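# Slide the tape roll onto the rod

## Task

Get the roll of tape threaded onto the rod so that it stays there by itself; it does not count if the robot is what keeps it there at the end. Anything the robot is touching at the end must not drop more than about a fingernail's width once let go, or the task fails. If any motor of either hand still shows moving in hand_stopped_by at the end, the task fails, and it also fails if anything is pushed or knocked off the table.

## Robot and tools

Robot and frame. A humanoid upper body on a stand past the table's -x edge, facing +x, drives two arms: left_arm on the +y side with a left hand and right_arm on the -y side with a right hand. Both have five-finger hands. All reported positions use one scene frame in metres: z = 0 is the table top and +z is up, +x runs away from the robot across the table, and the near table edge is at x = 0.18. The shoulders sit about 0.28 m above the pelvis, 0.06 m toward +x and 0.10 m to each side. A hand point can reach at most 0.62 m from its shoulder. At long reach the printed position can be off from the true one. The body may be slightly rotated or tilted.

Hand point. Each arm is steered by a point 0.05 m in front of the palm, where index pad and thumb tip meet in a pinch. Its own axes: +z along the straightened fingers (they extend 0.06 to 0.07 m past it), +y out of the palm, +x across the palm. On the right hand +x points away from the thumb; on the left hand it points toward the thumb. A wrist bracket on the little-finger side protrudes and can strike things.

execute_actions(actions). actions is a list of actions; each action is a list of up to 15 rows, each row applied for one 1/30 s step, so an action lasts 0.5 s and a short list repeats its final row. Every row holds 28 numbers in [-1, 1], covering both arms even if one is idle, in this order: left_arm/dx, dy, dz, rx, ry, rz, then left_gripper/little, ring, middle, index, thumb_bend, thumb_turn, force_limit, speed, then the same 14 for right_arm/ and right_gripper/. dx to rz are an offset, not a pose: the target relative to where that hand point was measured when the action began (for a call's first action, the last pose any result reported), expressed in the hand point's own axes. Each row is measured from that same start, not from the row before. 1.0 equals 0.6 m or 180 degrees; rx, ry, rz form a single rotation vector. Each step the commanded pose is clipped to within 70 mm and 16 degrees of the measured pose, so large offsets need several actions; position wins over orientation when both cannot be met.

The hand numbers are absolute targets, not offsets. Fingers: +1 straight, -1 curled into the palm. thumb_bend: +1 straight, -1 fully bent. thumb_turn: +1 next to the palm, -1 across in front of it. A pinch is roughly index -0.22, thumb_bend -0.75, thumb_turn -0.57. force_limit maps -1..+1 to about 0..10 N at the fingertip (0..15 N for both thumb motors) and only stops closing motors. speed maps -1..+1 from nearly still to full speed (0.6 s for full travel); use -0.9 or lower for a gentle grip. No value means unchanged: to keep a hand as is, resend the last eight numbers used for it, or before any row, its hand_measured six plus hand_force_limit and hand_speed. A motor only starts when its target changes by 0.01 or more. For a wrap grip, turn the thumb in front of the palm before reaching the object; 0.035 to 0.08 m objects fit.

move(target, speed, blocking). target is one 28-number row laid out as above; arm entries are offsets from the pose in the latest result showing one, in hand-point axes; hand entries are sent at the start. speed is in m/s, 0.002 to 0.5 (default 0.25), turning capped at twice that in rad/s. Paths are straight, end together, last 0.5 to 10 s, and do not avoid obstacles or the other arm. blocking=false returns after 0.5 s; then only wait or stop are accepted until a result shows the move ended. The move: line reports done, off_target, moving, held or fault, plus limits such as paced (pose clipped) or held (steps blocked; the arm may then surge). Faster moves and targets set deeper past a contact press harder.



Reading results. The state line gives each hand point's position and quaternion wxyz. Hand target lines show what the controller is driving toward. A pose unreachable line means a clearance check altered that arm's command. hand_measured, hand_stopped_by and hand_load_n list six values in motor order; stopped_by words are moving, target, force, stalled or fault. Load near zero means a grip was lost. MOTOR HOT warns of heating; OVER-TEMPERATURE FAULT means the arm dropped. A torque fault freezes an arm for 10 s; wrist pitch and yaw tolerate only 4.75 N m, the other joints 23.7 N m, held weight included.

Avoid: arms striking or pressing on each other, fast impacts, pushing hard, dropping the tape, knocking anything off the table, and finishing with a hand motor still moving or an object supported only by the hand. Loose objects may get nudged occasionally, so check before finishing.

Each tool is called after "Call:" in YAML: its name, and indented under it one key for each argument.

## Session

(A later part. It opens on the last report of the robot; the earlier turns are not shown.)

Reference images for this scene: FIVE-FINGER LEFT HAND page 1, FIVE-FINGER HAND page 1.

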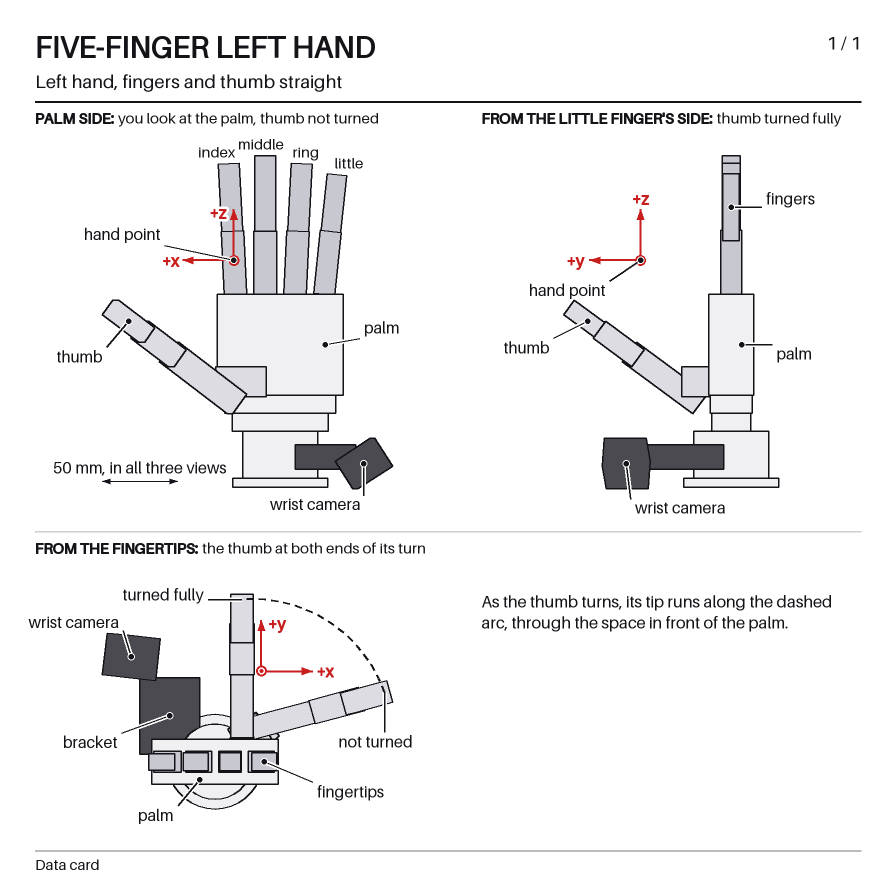

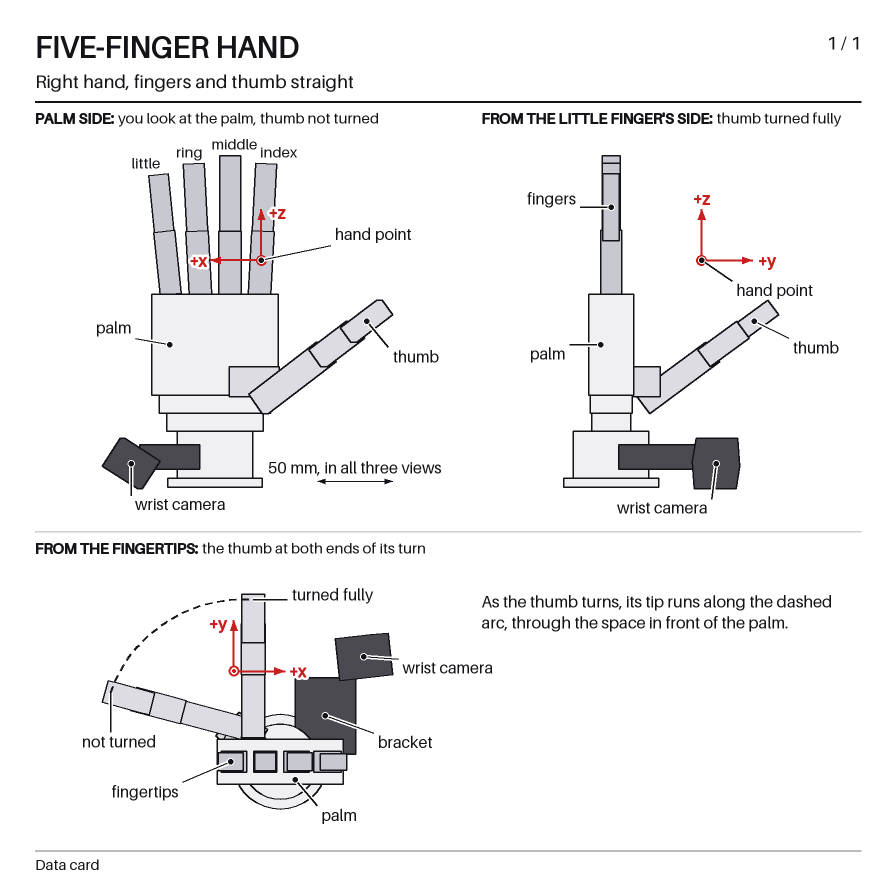

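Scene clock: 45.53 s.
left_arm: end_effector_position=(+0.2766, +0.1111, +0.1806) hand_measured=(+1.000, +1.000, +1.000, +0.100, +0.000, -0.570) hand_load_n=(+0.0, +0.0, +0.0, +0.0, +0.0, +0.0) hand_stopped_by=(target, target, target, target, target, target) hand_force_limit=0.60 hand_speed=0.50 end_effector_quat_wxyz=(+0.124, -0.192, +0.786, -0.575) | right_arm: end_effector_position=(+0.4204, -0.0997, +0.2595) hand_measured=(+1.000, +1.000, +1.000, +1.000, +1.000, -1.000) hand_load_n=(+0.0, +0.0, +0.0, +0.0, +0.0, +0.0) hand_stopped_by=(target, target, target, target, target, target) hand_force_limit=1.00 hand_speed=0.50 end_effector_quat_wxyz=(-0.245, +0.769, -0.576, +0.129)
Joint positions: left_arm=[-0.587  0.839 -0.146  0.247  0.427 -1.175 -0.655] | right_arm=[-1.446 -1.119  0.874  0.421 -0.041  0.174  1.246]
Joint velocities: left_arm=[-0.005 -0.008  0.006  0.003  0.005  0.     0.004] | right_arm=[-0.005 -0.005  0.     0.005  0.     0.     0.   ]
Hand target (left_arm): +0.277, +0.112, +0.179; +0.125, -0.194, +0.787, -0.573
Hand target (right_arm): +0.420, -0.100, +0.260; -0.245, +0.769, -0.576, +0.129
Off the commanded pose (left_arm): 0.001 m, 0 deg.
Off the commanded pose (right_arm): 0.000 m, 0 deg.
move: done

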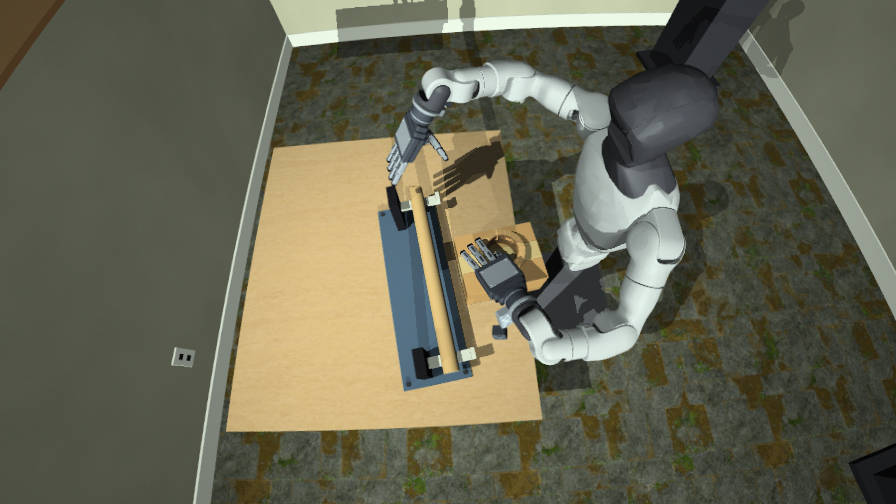

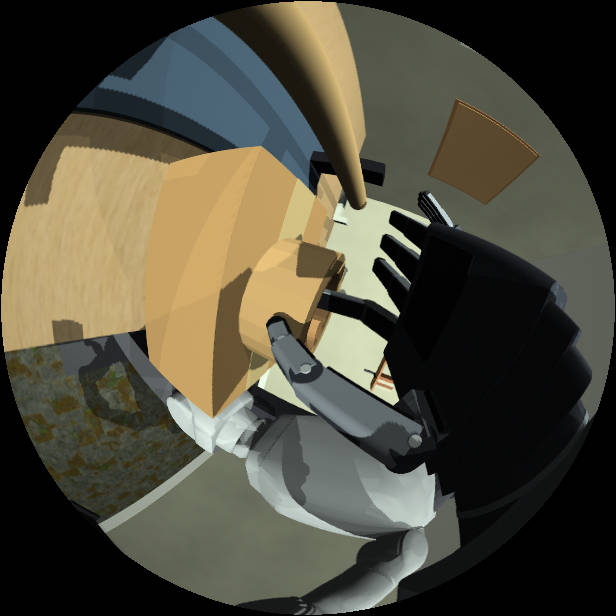

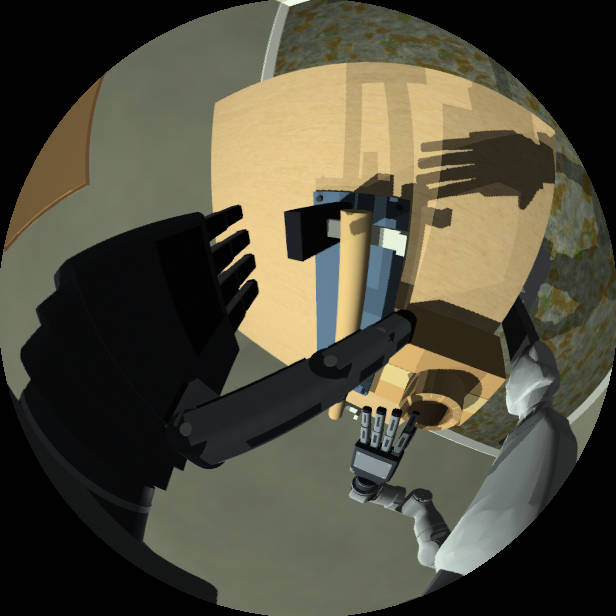

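Call:
move:
  target: [0,0.017,0.006,0,0,0,1,1,1,0.1,0,-0.57,0.6,0.5,0,0,0,0,0,0,1,1,1,1,1,-1,1,0.5]
  speed: 0.03

Call:
move:
  target: [0,0,0,0,0,0,1,1,1,-0.6,-0.8,-0.57,0.7,-0.5,0,0,0,0,0,0,1,1,1,1,1,-1,1,0.5]

Call:
move:
  target: [-0.03,-0.16,-0.1,0,0,0,1,1,1,-0.6,-0.8,-0.57,0.7,-0.5,0,0,0,0,0,0,1,1,1,1,1,-1,1,0.5]
  speed: 0.1

Scene clock: 53.53 s.
left_arm: end_effector_position=(+0.2766, +0.1112, +0.1704) hand_measured=(+1.000, +1.000, +1.000, +0.100, +0.000, -0.570) hand_load_n=(+0.0, +0.0, +0.0, +0.0, +0.0, +0.0) hand_stopped_by=(target, target, target, target, target, target) hand_force_limit=0.60 hand_speed=0.50 end_effector_quat_wxyz=(+0.125, -0.192, +0.786, -0.574) | right_arm: end_effector_position=(+0.4204, -0.0997, +0.2595) hand_measured=(+1.000, +1.000, +1.000, +1.000, +1.000, -1.000) hand_load_n=(+0.0, +0.0, +0.0, +0.0, +0.0, +0.0) hand_stopped_by=(target, target, target, target, target, target) hand_force_limit=1.00 hand_speed=0.50 end_effector_quat_wxyz=(-0.245, +0.769, -0.576, +0.129)
Joint positions: left_arm=[-0.577  0.807 -0.126  0.285  0.501 -1.215 -0.614] | right_arm=[-1.446 -1.119  0.874  0.421 -0.041  0.174  1.246]
Joint velocities: left_arm=[ 0.    -0.003 -0.011  0.     0.018  0.     0.004] | right_arm=[-0.006 -0.002  0.003 -0.009  0.     0.     0.   ]
Hand target (left_arm): +0.277, +0.112, +0.170; +0.125, -0.192, +0.786, -0.574
Hand target (right_arm): +0.420, -0.100, +0.260; -0.245, +0.769, -0.576, +0.129
Off the commanded pose (left_arm): 0.001 m, 0 deg.
Off the commanded pose (right_arm): 0.000 m, 0 deg.
move: done

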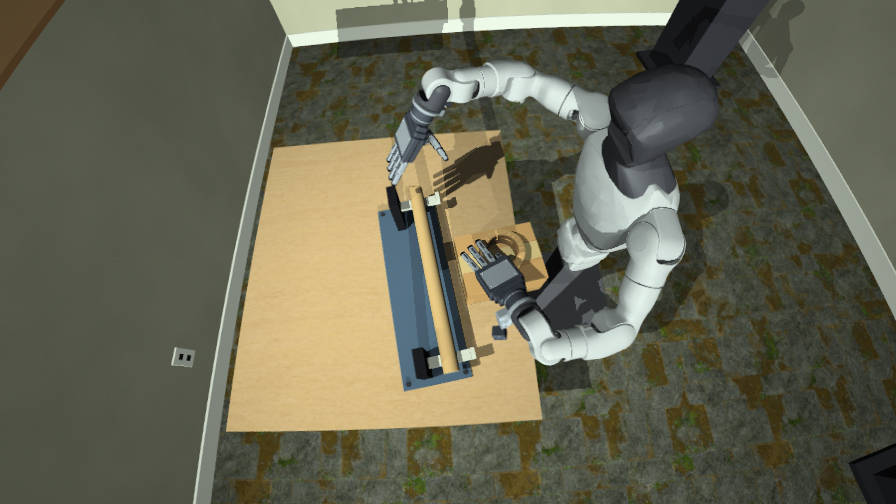

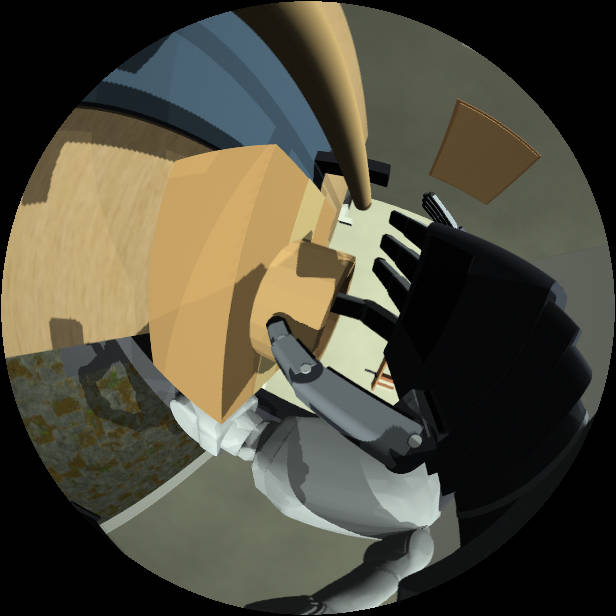

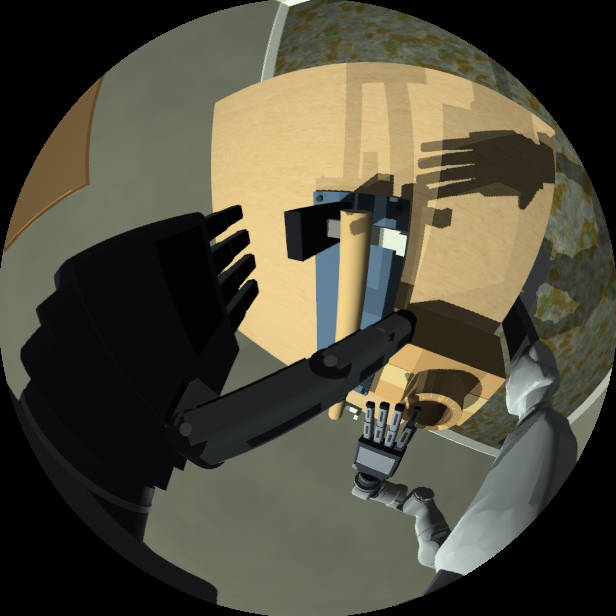

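Scene clock: 54.17 s.
left_arm: end_effector_position=(+0.2759, +0.1117, +0.1688) hand_measured=(+1.000, +1.000, +1.000, -0.136, -0.150, -0.570) hand_load_n=(+0.0, +0.0, +0.0, +12.0, +12.5, +4.5) hand_stopped_by=(target, target, target, force, force, target) hand_force_limit=0.70 hand_speed=-0.50 end_effector_quat_wxyz=(+0.123, -0.192, +0.788, -0.572) | right_arm: end_effector_position=(+0.4204, -0.0997, +0.2595) hand_measured=(+1.000, +1.000, +1.000, +1.000, +1.000, -1.000) hand_load_n=(+0.0, +0.0, +0.0, +0.0, +0.0, +0.0) hand_stopped_by=(target, target, target, target, target, target) hand_force_limit=1.00 hand_speed=0.50 end_effector_quat_wxyz=(-0.245, +0.769, -0.576, +0.129)
Joint positions: left_arm=[-0.576  0.806 -0.127  0.285  0.504 -1.215 -0.618] | right_arm=[-1.446 -1.119  0.874  0.421 -0.041  0.174  1.246]
Joint velocities: left_arm=[-0.008  0.     0.02   0.008 -0.002  0.     0.   ] | right_arm=[ 0.008  0.     0.003  0.005 -0.002  0.     0.   ]
Hand target (left_arm): +0.277, +0.111, +0.170; +0.125, -0.192, +0.786, -0.574
Hand target (right_arm): +0.420, -0.100, +0.260; -0.245, +0.769, -0.576, +0.129
Off the commanded pose (left_arm): 0.002 m, 0 deg.
Off the commanded pose (right_arm): 0.000 m, 0 deg.
move: done

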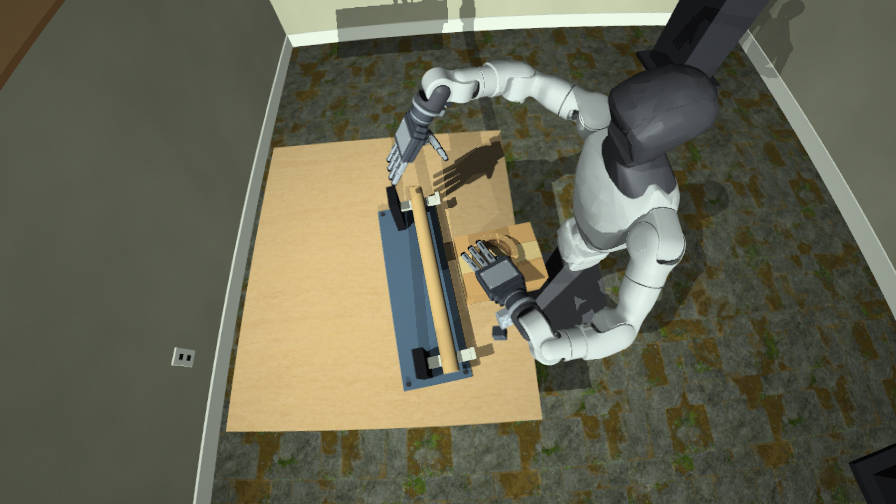

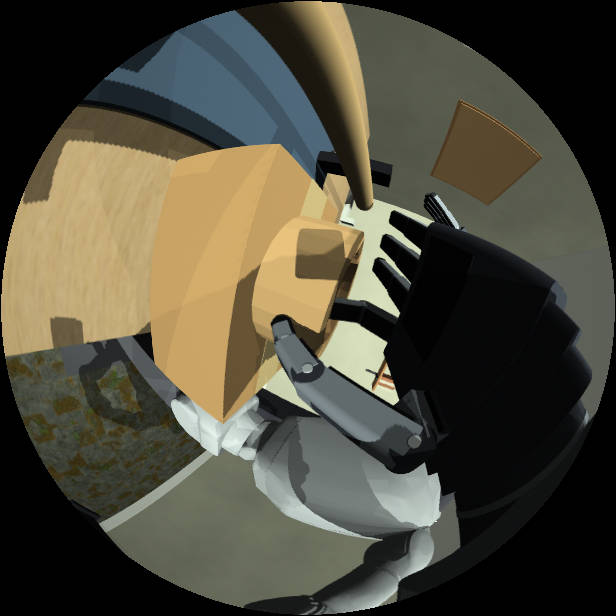

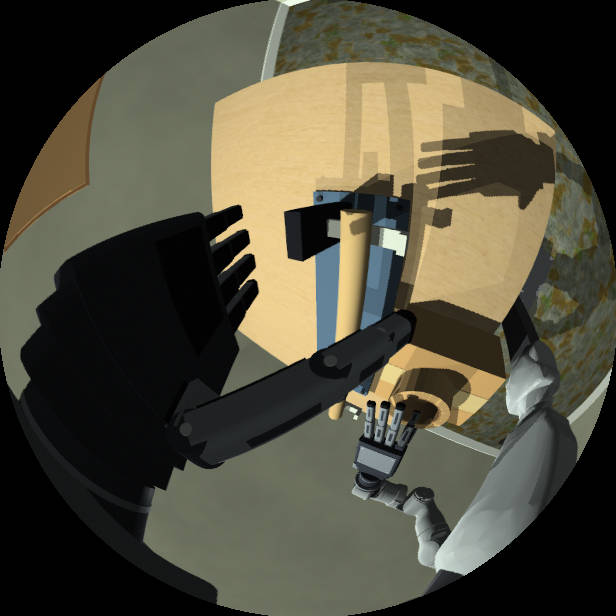

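Scene clock: 55.77 s.
left_arm: end_effector_position=(+0.2827, +0.1358, +0.2808) hand_measured=(+1.000, +1.000, +1.000, -0.134, -0.150, -0.570) hand_load_n=(+0.0, +0.0, +0.0, +14.0, +11.0, +3.5) hand_stopped_by=(target, target, target, force, force, target) hand_force_limit=0.70 hand_speed=-0.50 end_effector_quat_wxyz=(+0.117, -0.186, +0.788, -0.575) | right_arm: end_effector_position=(+0.4204, -0.0997, +0.2595) hand_measured=(+1.000, +1.000, +1.000, +1.000, +1.000, -1.000) hand_load_n=(+0.0, +0.0, +0.0, +0.0, +0.0, +0.0) hand_stopped_by=(target, target, target, target, target, target) hand_force_limit=1.00 hand_speed=0.50 end_effector_quat_wxyz=(-0.245, +0.769, -0.576, +0.129)
Joint positions: left_arm=[-0.895  1.146 -0.342  0.269 -0.173 -1.072 -0.944] | right_arm=[-1.446 -1.119  0.874  0.421 -0.041  0.174  1.246]
Joint velocities: left_arm=[ 0.     0.021  0.002  0.005 -0.008  0.     0.   ] | right_arm=[-0.017 -0.018  0.005  0.002 -0.005  0.     0.   ]
Hand target (left_arm): +0.283, +0.136, +0.281; +0.116, -0.187, +0.788, -0.575
Hand target (right_arm): +0.420, -0.100, +0.260; -0.245, +0.769, -0.576, +0.129
Off the commanded pose (left_arm): 0.009 m, 1 deg.
Off the commanded pose (right_arm): 0.000 m, 0 deg.
move: off_target (left_arm)

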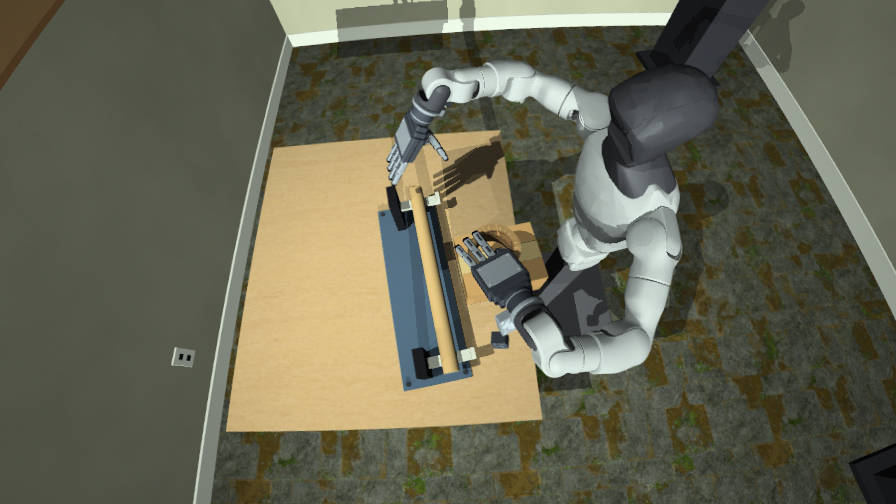

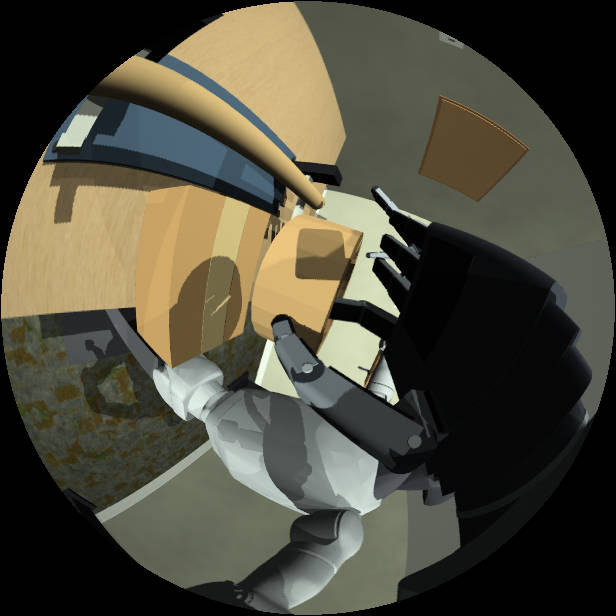

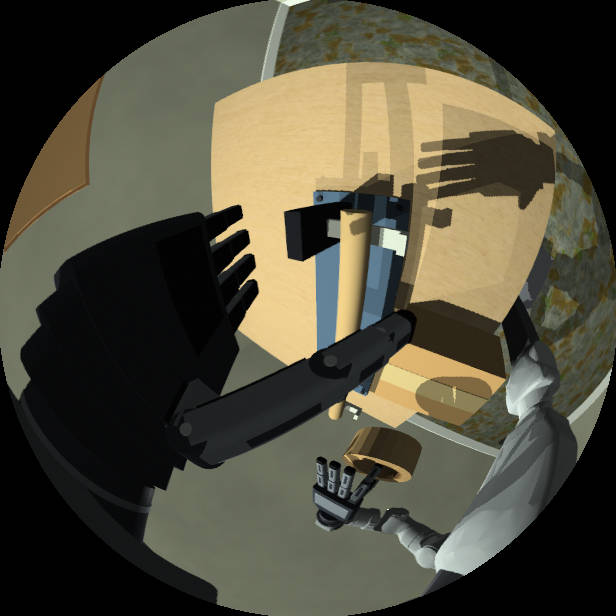

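Call:
move:
  target: [-0.24,-0.01,-0.26,0.216,-0.077,-0.499,1,1,1,-0.6,-0.8,-0.57,0.7,-0.5,-0.15,0.017,0.123,0,0,0,1,1,1,1,1,-1,1,0.5]
  speed: 0.2

Scene clock: 68.47 s.
left_arm: end_effector_position=(+0.3559, +0.3353, +0.3345) hand_measured=(+1.000, +1.000, +1.000, -0.134, -0.150, -0.570) hand_load_n=(+0.0, +0.0, +0.0, +10.0, +11.0, +2.0) hand_stopped_by=(target, target, target, force, force, target) hand_force_limit=0.70 hand_speed=-0.50 end_effector_quat_wxyz=(+0.136, +0.711, -0.165, +0.670) | right_arm: end_effector_position=(+0.4224, +0.0010, +0.1972) hand_measured=(+1.000, +1.000, +1.000, +1.000, +1.000, -1.000) hand_load_n=(+0.0, +0.0, +0.0, +0.0, +0.0, +0.0) hand_stopped_by=(target, target, target, target, target, target) hand_force_limit=1.00 hand_speed=0.50 end_effector_quat_wxyz=(-0.244, +0.768, -0.580, +0.119)
Joint positions: left_arm=[-1.069  1.104 -0.378  1.445 -0.977 -0.205 -1.408] | right_arm=[-1.445 -0.747  0.999  0.405 -0.113  0.51   1.067]
Joint velocities: left_arm=[ 0.029 -0.003  0.014 -0.003 -0.005  0.009  0.007] | right_arm=[-0.012  0.002  0.006 -0.005  0.009  0.     0.   ]
Hand target (left_arm): +0.356, +0.336, +0.334; +0.136, +0.712, -0.163, +0.669
Hand target (right_arm): +0.424, +0.000, +0.197; -0.244, +0.767, -0.580, +0.123
Off the commanded pose (left_arm): 0.007 m, 7 deg.
Off the commanded pose (right_arm): 0.003 m, 1 deg.
move: off_target (left_arm)

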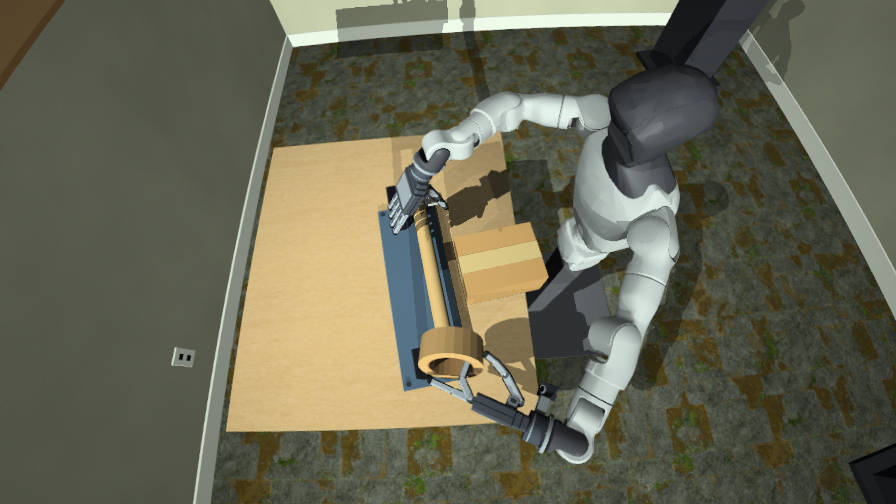

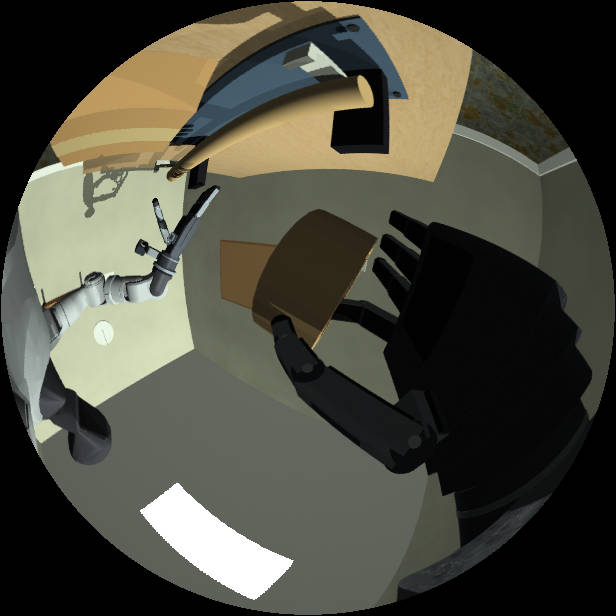

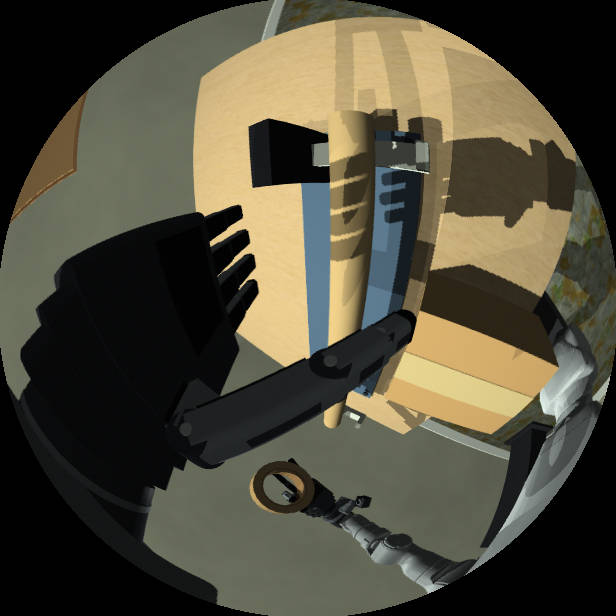

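Call:
move:
  target: [0,0,0,0,0,0,1,1,1,-0.6,-0.8,-0.57,0.7,-0.5,-0.027,0.068,0.118,0,0,0,0.6,0.6,0.6,0.6,1,-1,1,0.5]
  speed: 0.06

Scene clock: 74.93 s.
left_arm: end_effector_position=(+0.3560, +0.3353, +0.3345) hand_measured=(+1.000, +1.000, +1.000, -0.134, -0.150, -0.570) hand_load_n=(+0.0, +0.0, +0.0, +10.0, +11.0, +2.0) hand_stopped_by=(target, target, target, force, force, target) hand_force_limit=0.70 hand_speed=-0.50 end_effector_quat_wxyz=(+0.136, +0.711, -0.164, +0.670) | right_arm: end_effector_position=(+0.4194, +0.0254, +0.1176) hand_measured=(+0.600, +0.600, +0.600, +0.600, +1.000, -1.000) hand_load_n=(+0.0, +0.0, +0.0, +0.0, +0.0, +0.0) hand_stopped_by=(target, target, target, target, target, target) hand_force_limit=1.00 hand_speed=0.50 end_effector_quat_wxyz=(-0.247, +0.763, -0.587, +0.111)
Joint positions: left_arm=[-1.068  1.104 -0.377  1.444 -0.977 -0.204 -1.408] | right_arm=[-1.307 -0.541  1.053  0.6   -0.124  0.46   0.83 ]
Joint velocities: left_arm=[-0.002  0.006  0.003 -0.002  0.005  0.     0.   ] | right_arm=[ 0.    -0.002  0.008  0.005  0.    -0.001 -0.001]
Hand target (left_arm): +0.356, +0.335, +0.334; +0.136, +0.711, -0.165, +0.670
Hand target (right_arm): +0.420, +0.025, +0.117; -0.247, +0.764, -0.585, +0.114
Off the commanded pose (left_arm): 0.000 m, 0 deg.
Off the commanded pose (right_arm): 0.003 m, 1 deg.
move: done

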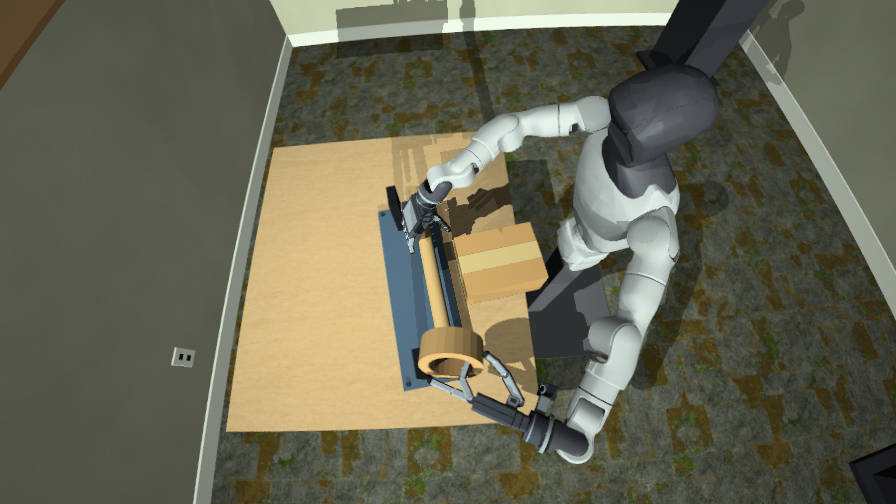

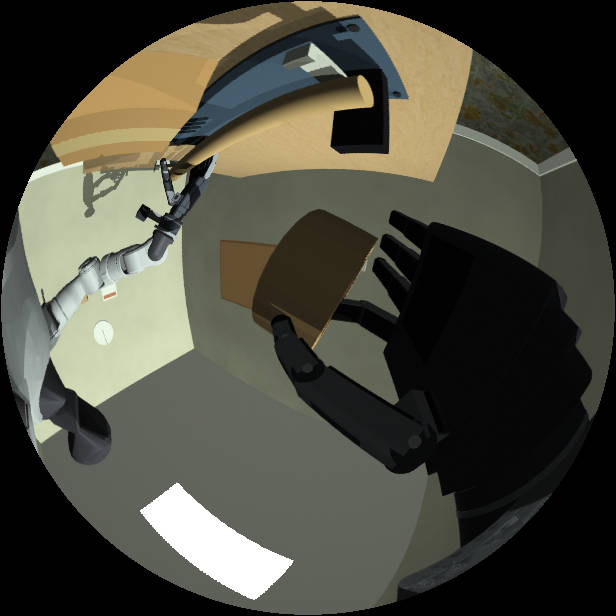

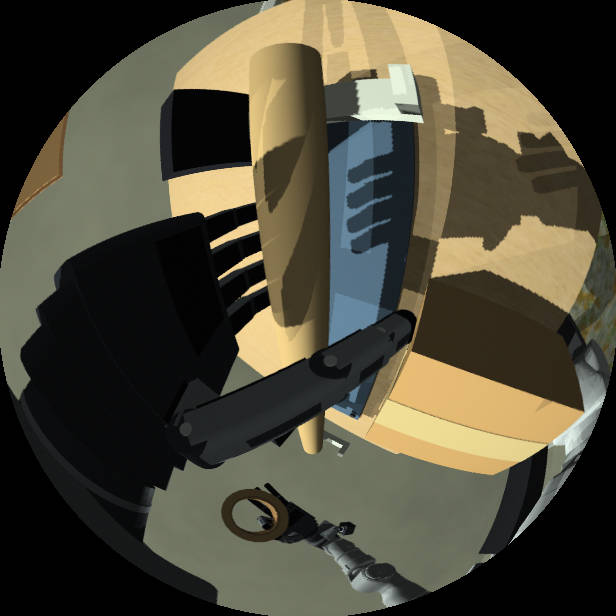

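Call:
move:
  target: [0,0,0,0,0,0,1,1,1,-0.6,-0.8,-0.57,0.7,-0.5,0,0.006,0.03,0,0,0,0.6,0.6,0.6,0.6,1,-1,1,0.5]
  speed: 0.04

Call:
move:
  target: [0,0,0,0,0,0,1,1,1,-0.6,-0.8,-0.57,0.7,-0.5,0,0,0,0,0,0,-1,-1,-1,-1,-1,-1,1,-0.3]

Call:
move:
  target: [0,0,0,0,0,0,1,1,1,-0.6,-0.8,-0.57,0.7,-0.5,0,0,0,0,0,0,-0.97,-0.97,-0.97,-0.97,-0.97,-1,1,-0.5]

Scene clock: 82.73 s.
left_arm: end_effector_position=(+0.3560, +0.3353, +0.3345) hand_measured=(+1.000, +1.000, +1.000, -0.134, -0.150, -0.570) hand_load_n=(+0.0, +0.0, +0.0, +10.0, +11.0, +2.0) hand_stopped_by=(target, target, target, force, force, target) hand_force_limit=0.70 hand_speed=-0.50 end_effector_quat_wxyz=(+0.136, +0.711, -0.164, +0.670) | right_arm: end_effector_position=(+0.4248, +0.0286, +0.1001) hand_measured=(+0.600, +0.600, +0.600, +0.600, +1.000, -1.000) hand_load_n=(+0.0, +0.0, +0.0, +0.0, +0.0, +0.0) hand_stopped_by=(target, target, target, target, target, target) hand_force_limit=1.00 hand_speed=0.50 end_effector_quat_wxyz=(-0.247, +0.761, -0.590, +0.109)
Joint positions: left_arm=[-1.068  1.104 -0.377  1.444 -0.977 -0.204 -1.408] | right_arm=[-1.307 -0.456  1.059  0.79  -0.124  0.353  0.78 ]
Joint velocities: left_arm=[-0.008  0.     0.005 -0.003 -0.003  0.     0.   ] | right_arm=[-0.011  0.008 -0.018  0.015 -0.012 -0.003  0.   ]
Hand target (left_arm): +0.356, +0.335, +0.334; +0.136, +0.711, -0.164, +0.670
Hand target (right_arm): +0.425, +0.029, +0.100; -0.248, +0.762, -0.588, +0.111
Off the commanded pose (left_arm): 0.000 m, 0 deg.
Off the commanded pose (right_arm): 0.001 m, 1 deg.
move: done

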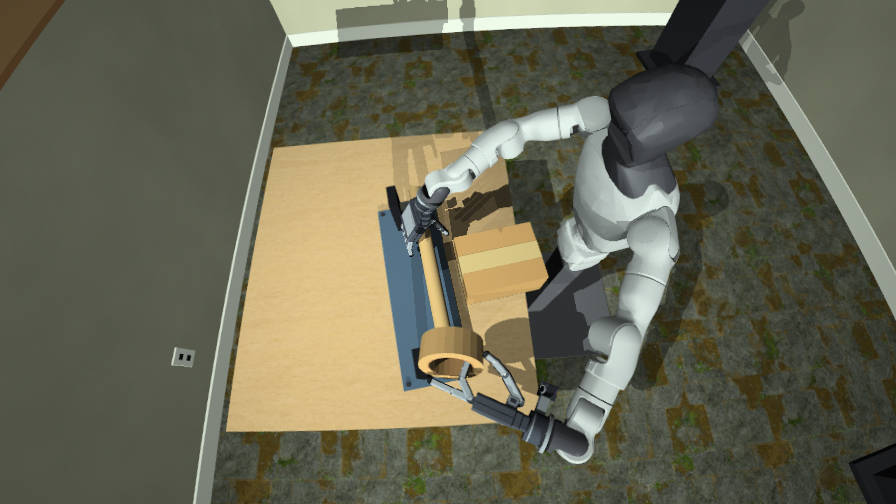

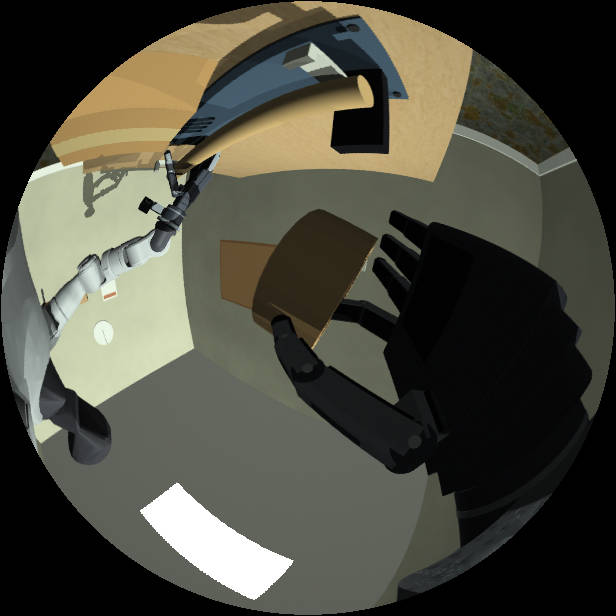

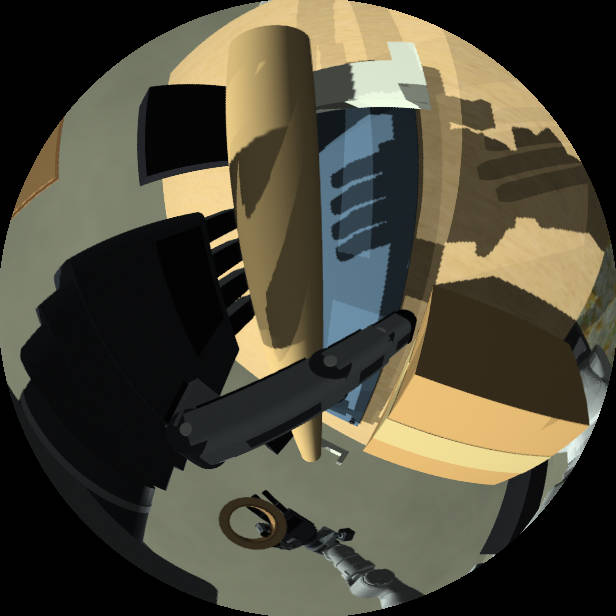

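Scene clock: 83.90 s.
left_arm: end_effector_position=(+0.3560, +0.3353, +0.3345) hand_measured=(+1.000, +1.000, +1.000, -0.134, -0.150, -0.570) hand_load_n=(+0.0, +0.0, +0.0, +10.0, +11.0, +2.0) hand_stopped_by=(target, target, target, force, force, target) hand_force_limit=0.70 hand_speed=-0.50 end_effector_quat_wxyz=(+0.136, +0.711, -0.164, +0.670) | right_arm: end_effector_position=(+0.4234, +0.0304, +0.1000) hand_measured=(-0.398, -0.322, -0.286, -0.244, +0.408, -1.000) hand_load_n=(+6.5, +4.5, +4.5, +3.5, +11.0, +9.5) hand_stopped_by=(force, force, force, force, force, target) hand_force_limit=1.00 hand_speed=-0.30 end_effector_quat_wxyz=(-0.248, +0.762, -0.590, +0.105)
Joint positions: left_arm=[-1.068  1.104 -0.377  1.444 -0.977 -0.204 -1.408] | right_arm=[-1.306 -0.454  1.058  0.789 -0.121  0.351  0.78 ]
Joint velocities: left_arm=[ 0.002  0.002  0.008  0.002 -0.009  0.     0.   ] | right_arm=[-0.015  0.017  0.    -0.008  0.006  0.     0.   ]
Hand target (left_arm): +0.356, +0.335, +0.334; +0.136, +0.711, -0.164, +0.670
Hand target (right_arm): +0.425, +0.029, +0.100; -0.247, +0.761, -0.590, +0.109
Off the commanded pose (left_arm): 0.000 m, 0 deg.
Off the commanded pose (right_arm): 0.002 m, 0 deg.
move: done

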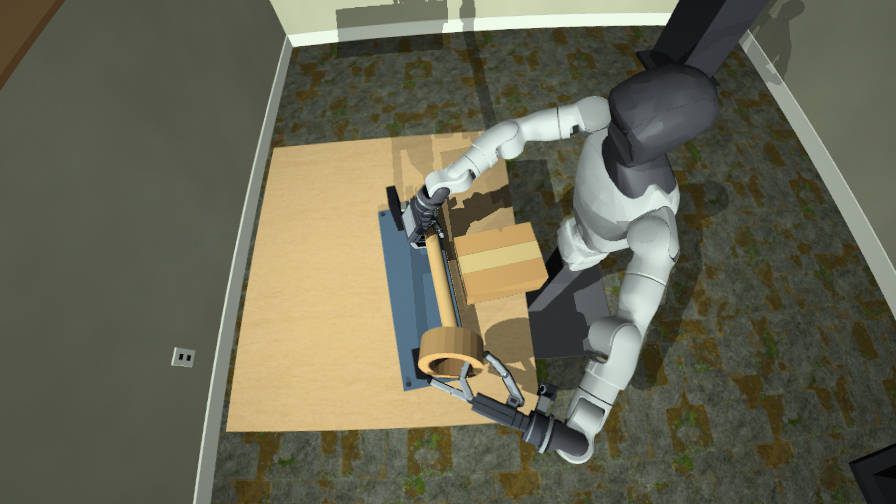

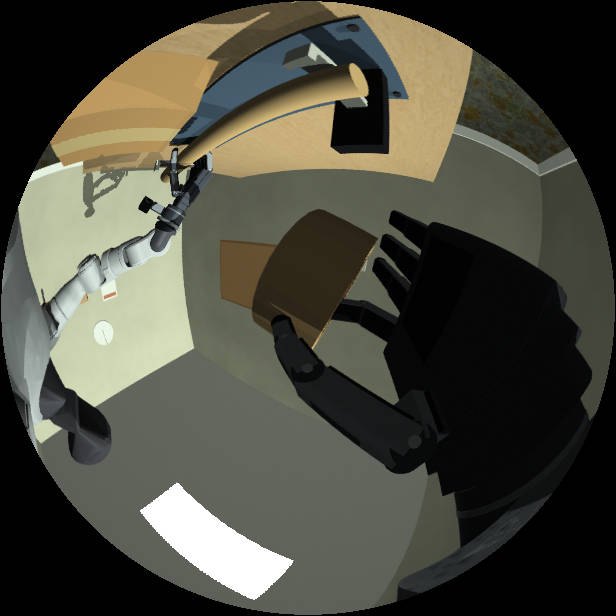

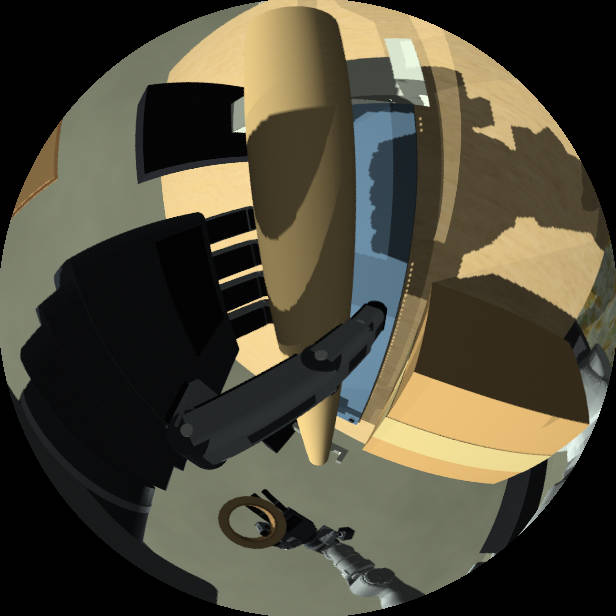

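Scene clock: 84.40 s.
left_arm: end_effector_position=(+0.3560, +0.3353, +0.3345) hand_measured=(+1.000, +1.000, +1.000, -0.134, -0.150, -0.570) hand_load_n=(+0.0, +0.0, +0.0, +10.0, +11.0, +2.0) hand_stopped_by=(target, target, target, force, force, target) hand_force_limit=0.70 hand_speed=-0.50 end_effector_quat_wxyz=(+0.136, +0.711, -0.164, +0.670) | right_arm: end_effector_position=(+0.4234, +0.0306, +0.1001) hand_measured=(-0.446, -0.366, -0.326, -0.288, +0.422, -1.000) hand_load_n=(+10.0, +10.5, +10.5, +11.0, +24.5, +13.0) hand_stopped_by=(force, force, force, force, force, target) hand_force_limit=1.00 hand_speed=-0.50 end_effector_quat_wxyz=(-0.248, +0.762, -0.590, +0.105)
Joint positions: left_arm=[-1.068  1.104 -0.377  1.444 -0.977 -0.204 -1.408] | right_arm=[-1.306 -0.454  1.058  0.789 -0.121  0.35   0.78 ]
Joint velocities: left_arm=[ 0.    -0.011  0.014  0.014 -0.006  0.     0.   ] | right_arm=[-0.008  0.003  0.     0.003 -0.015  0.     0.   ]
Hand target (left_arm): +0.356, +0.335, +0.334; +0.136, +0.711, -0.164, +0.670
Hand target (right_arm): +0.423, +0.030, +0.100; -0.248, +0.762, -0.590, +0.105
Off the commanded pose (left_arm): 0.000 m, 0 deg.
Off the commanded pose (right_arm): 0.000 m, 0 deg.
move: done

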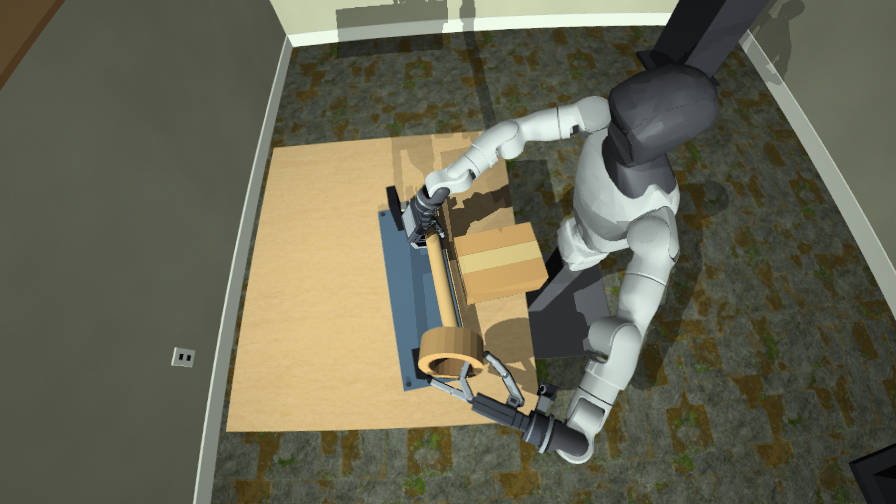

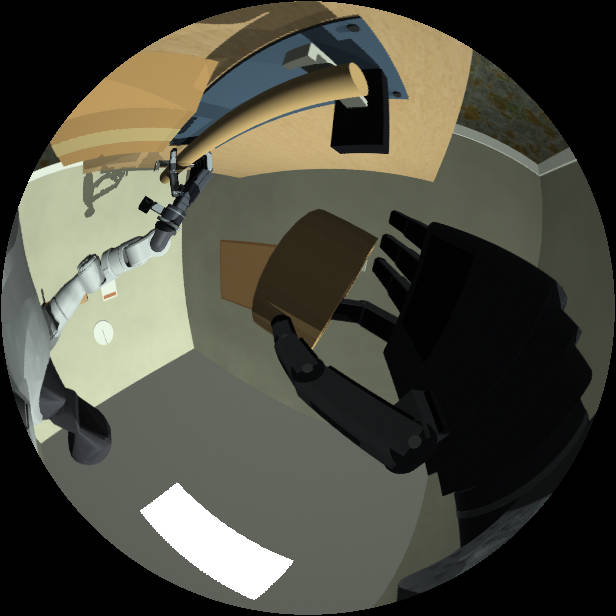

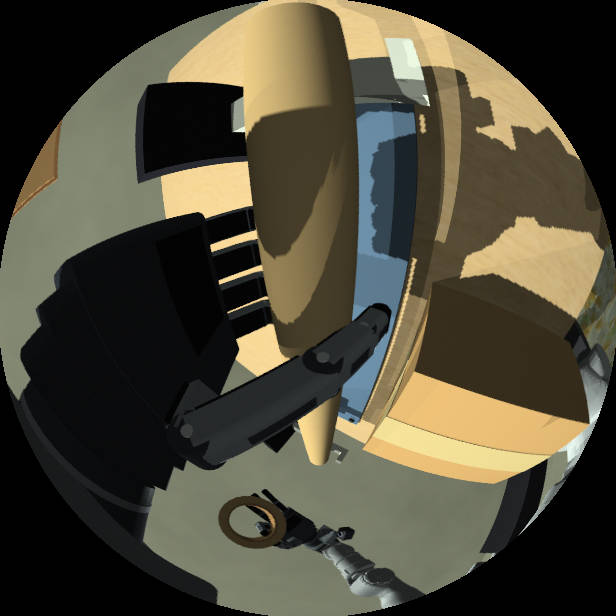

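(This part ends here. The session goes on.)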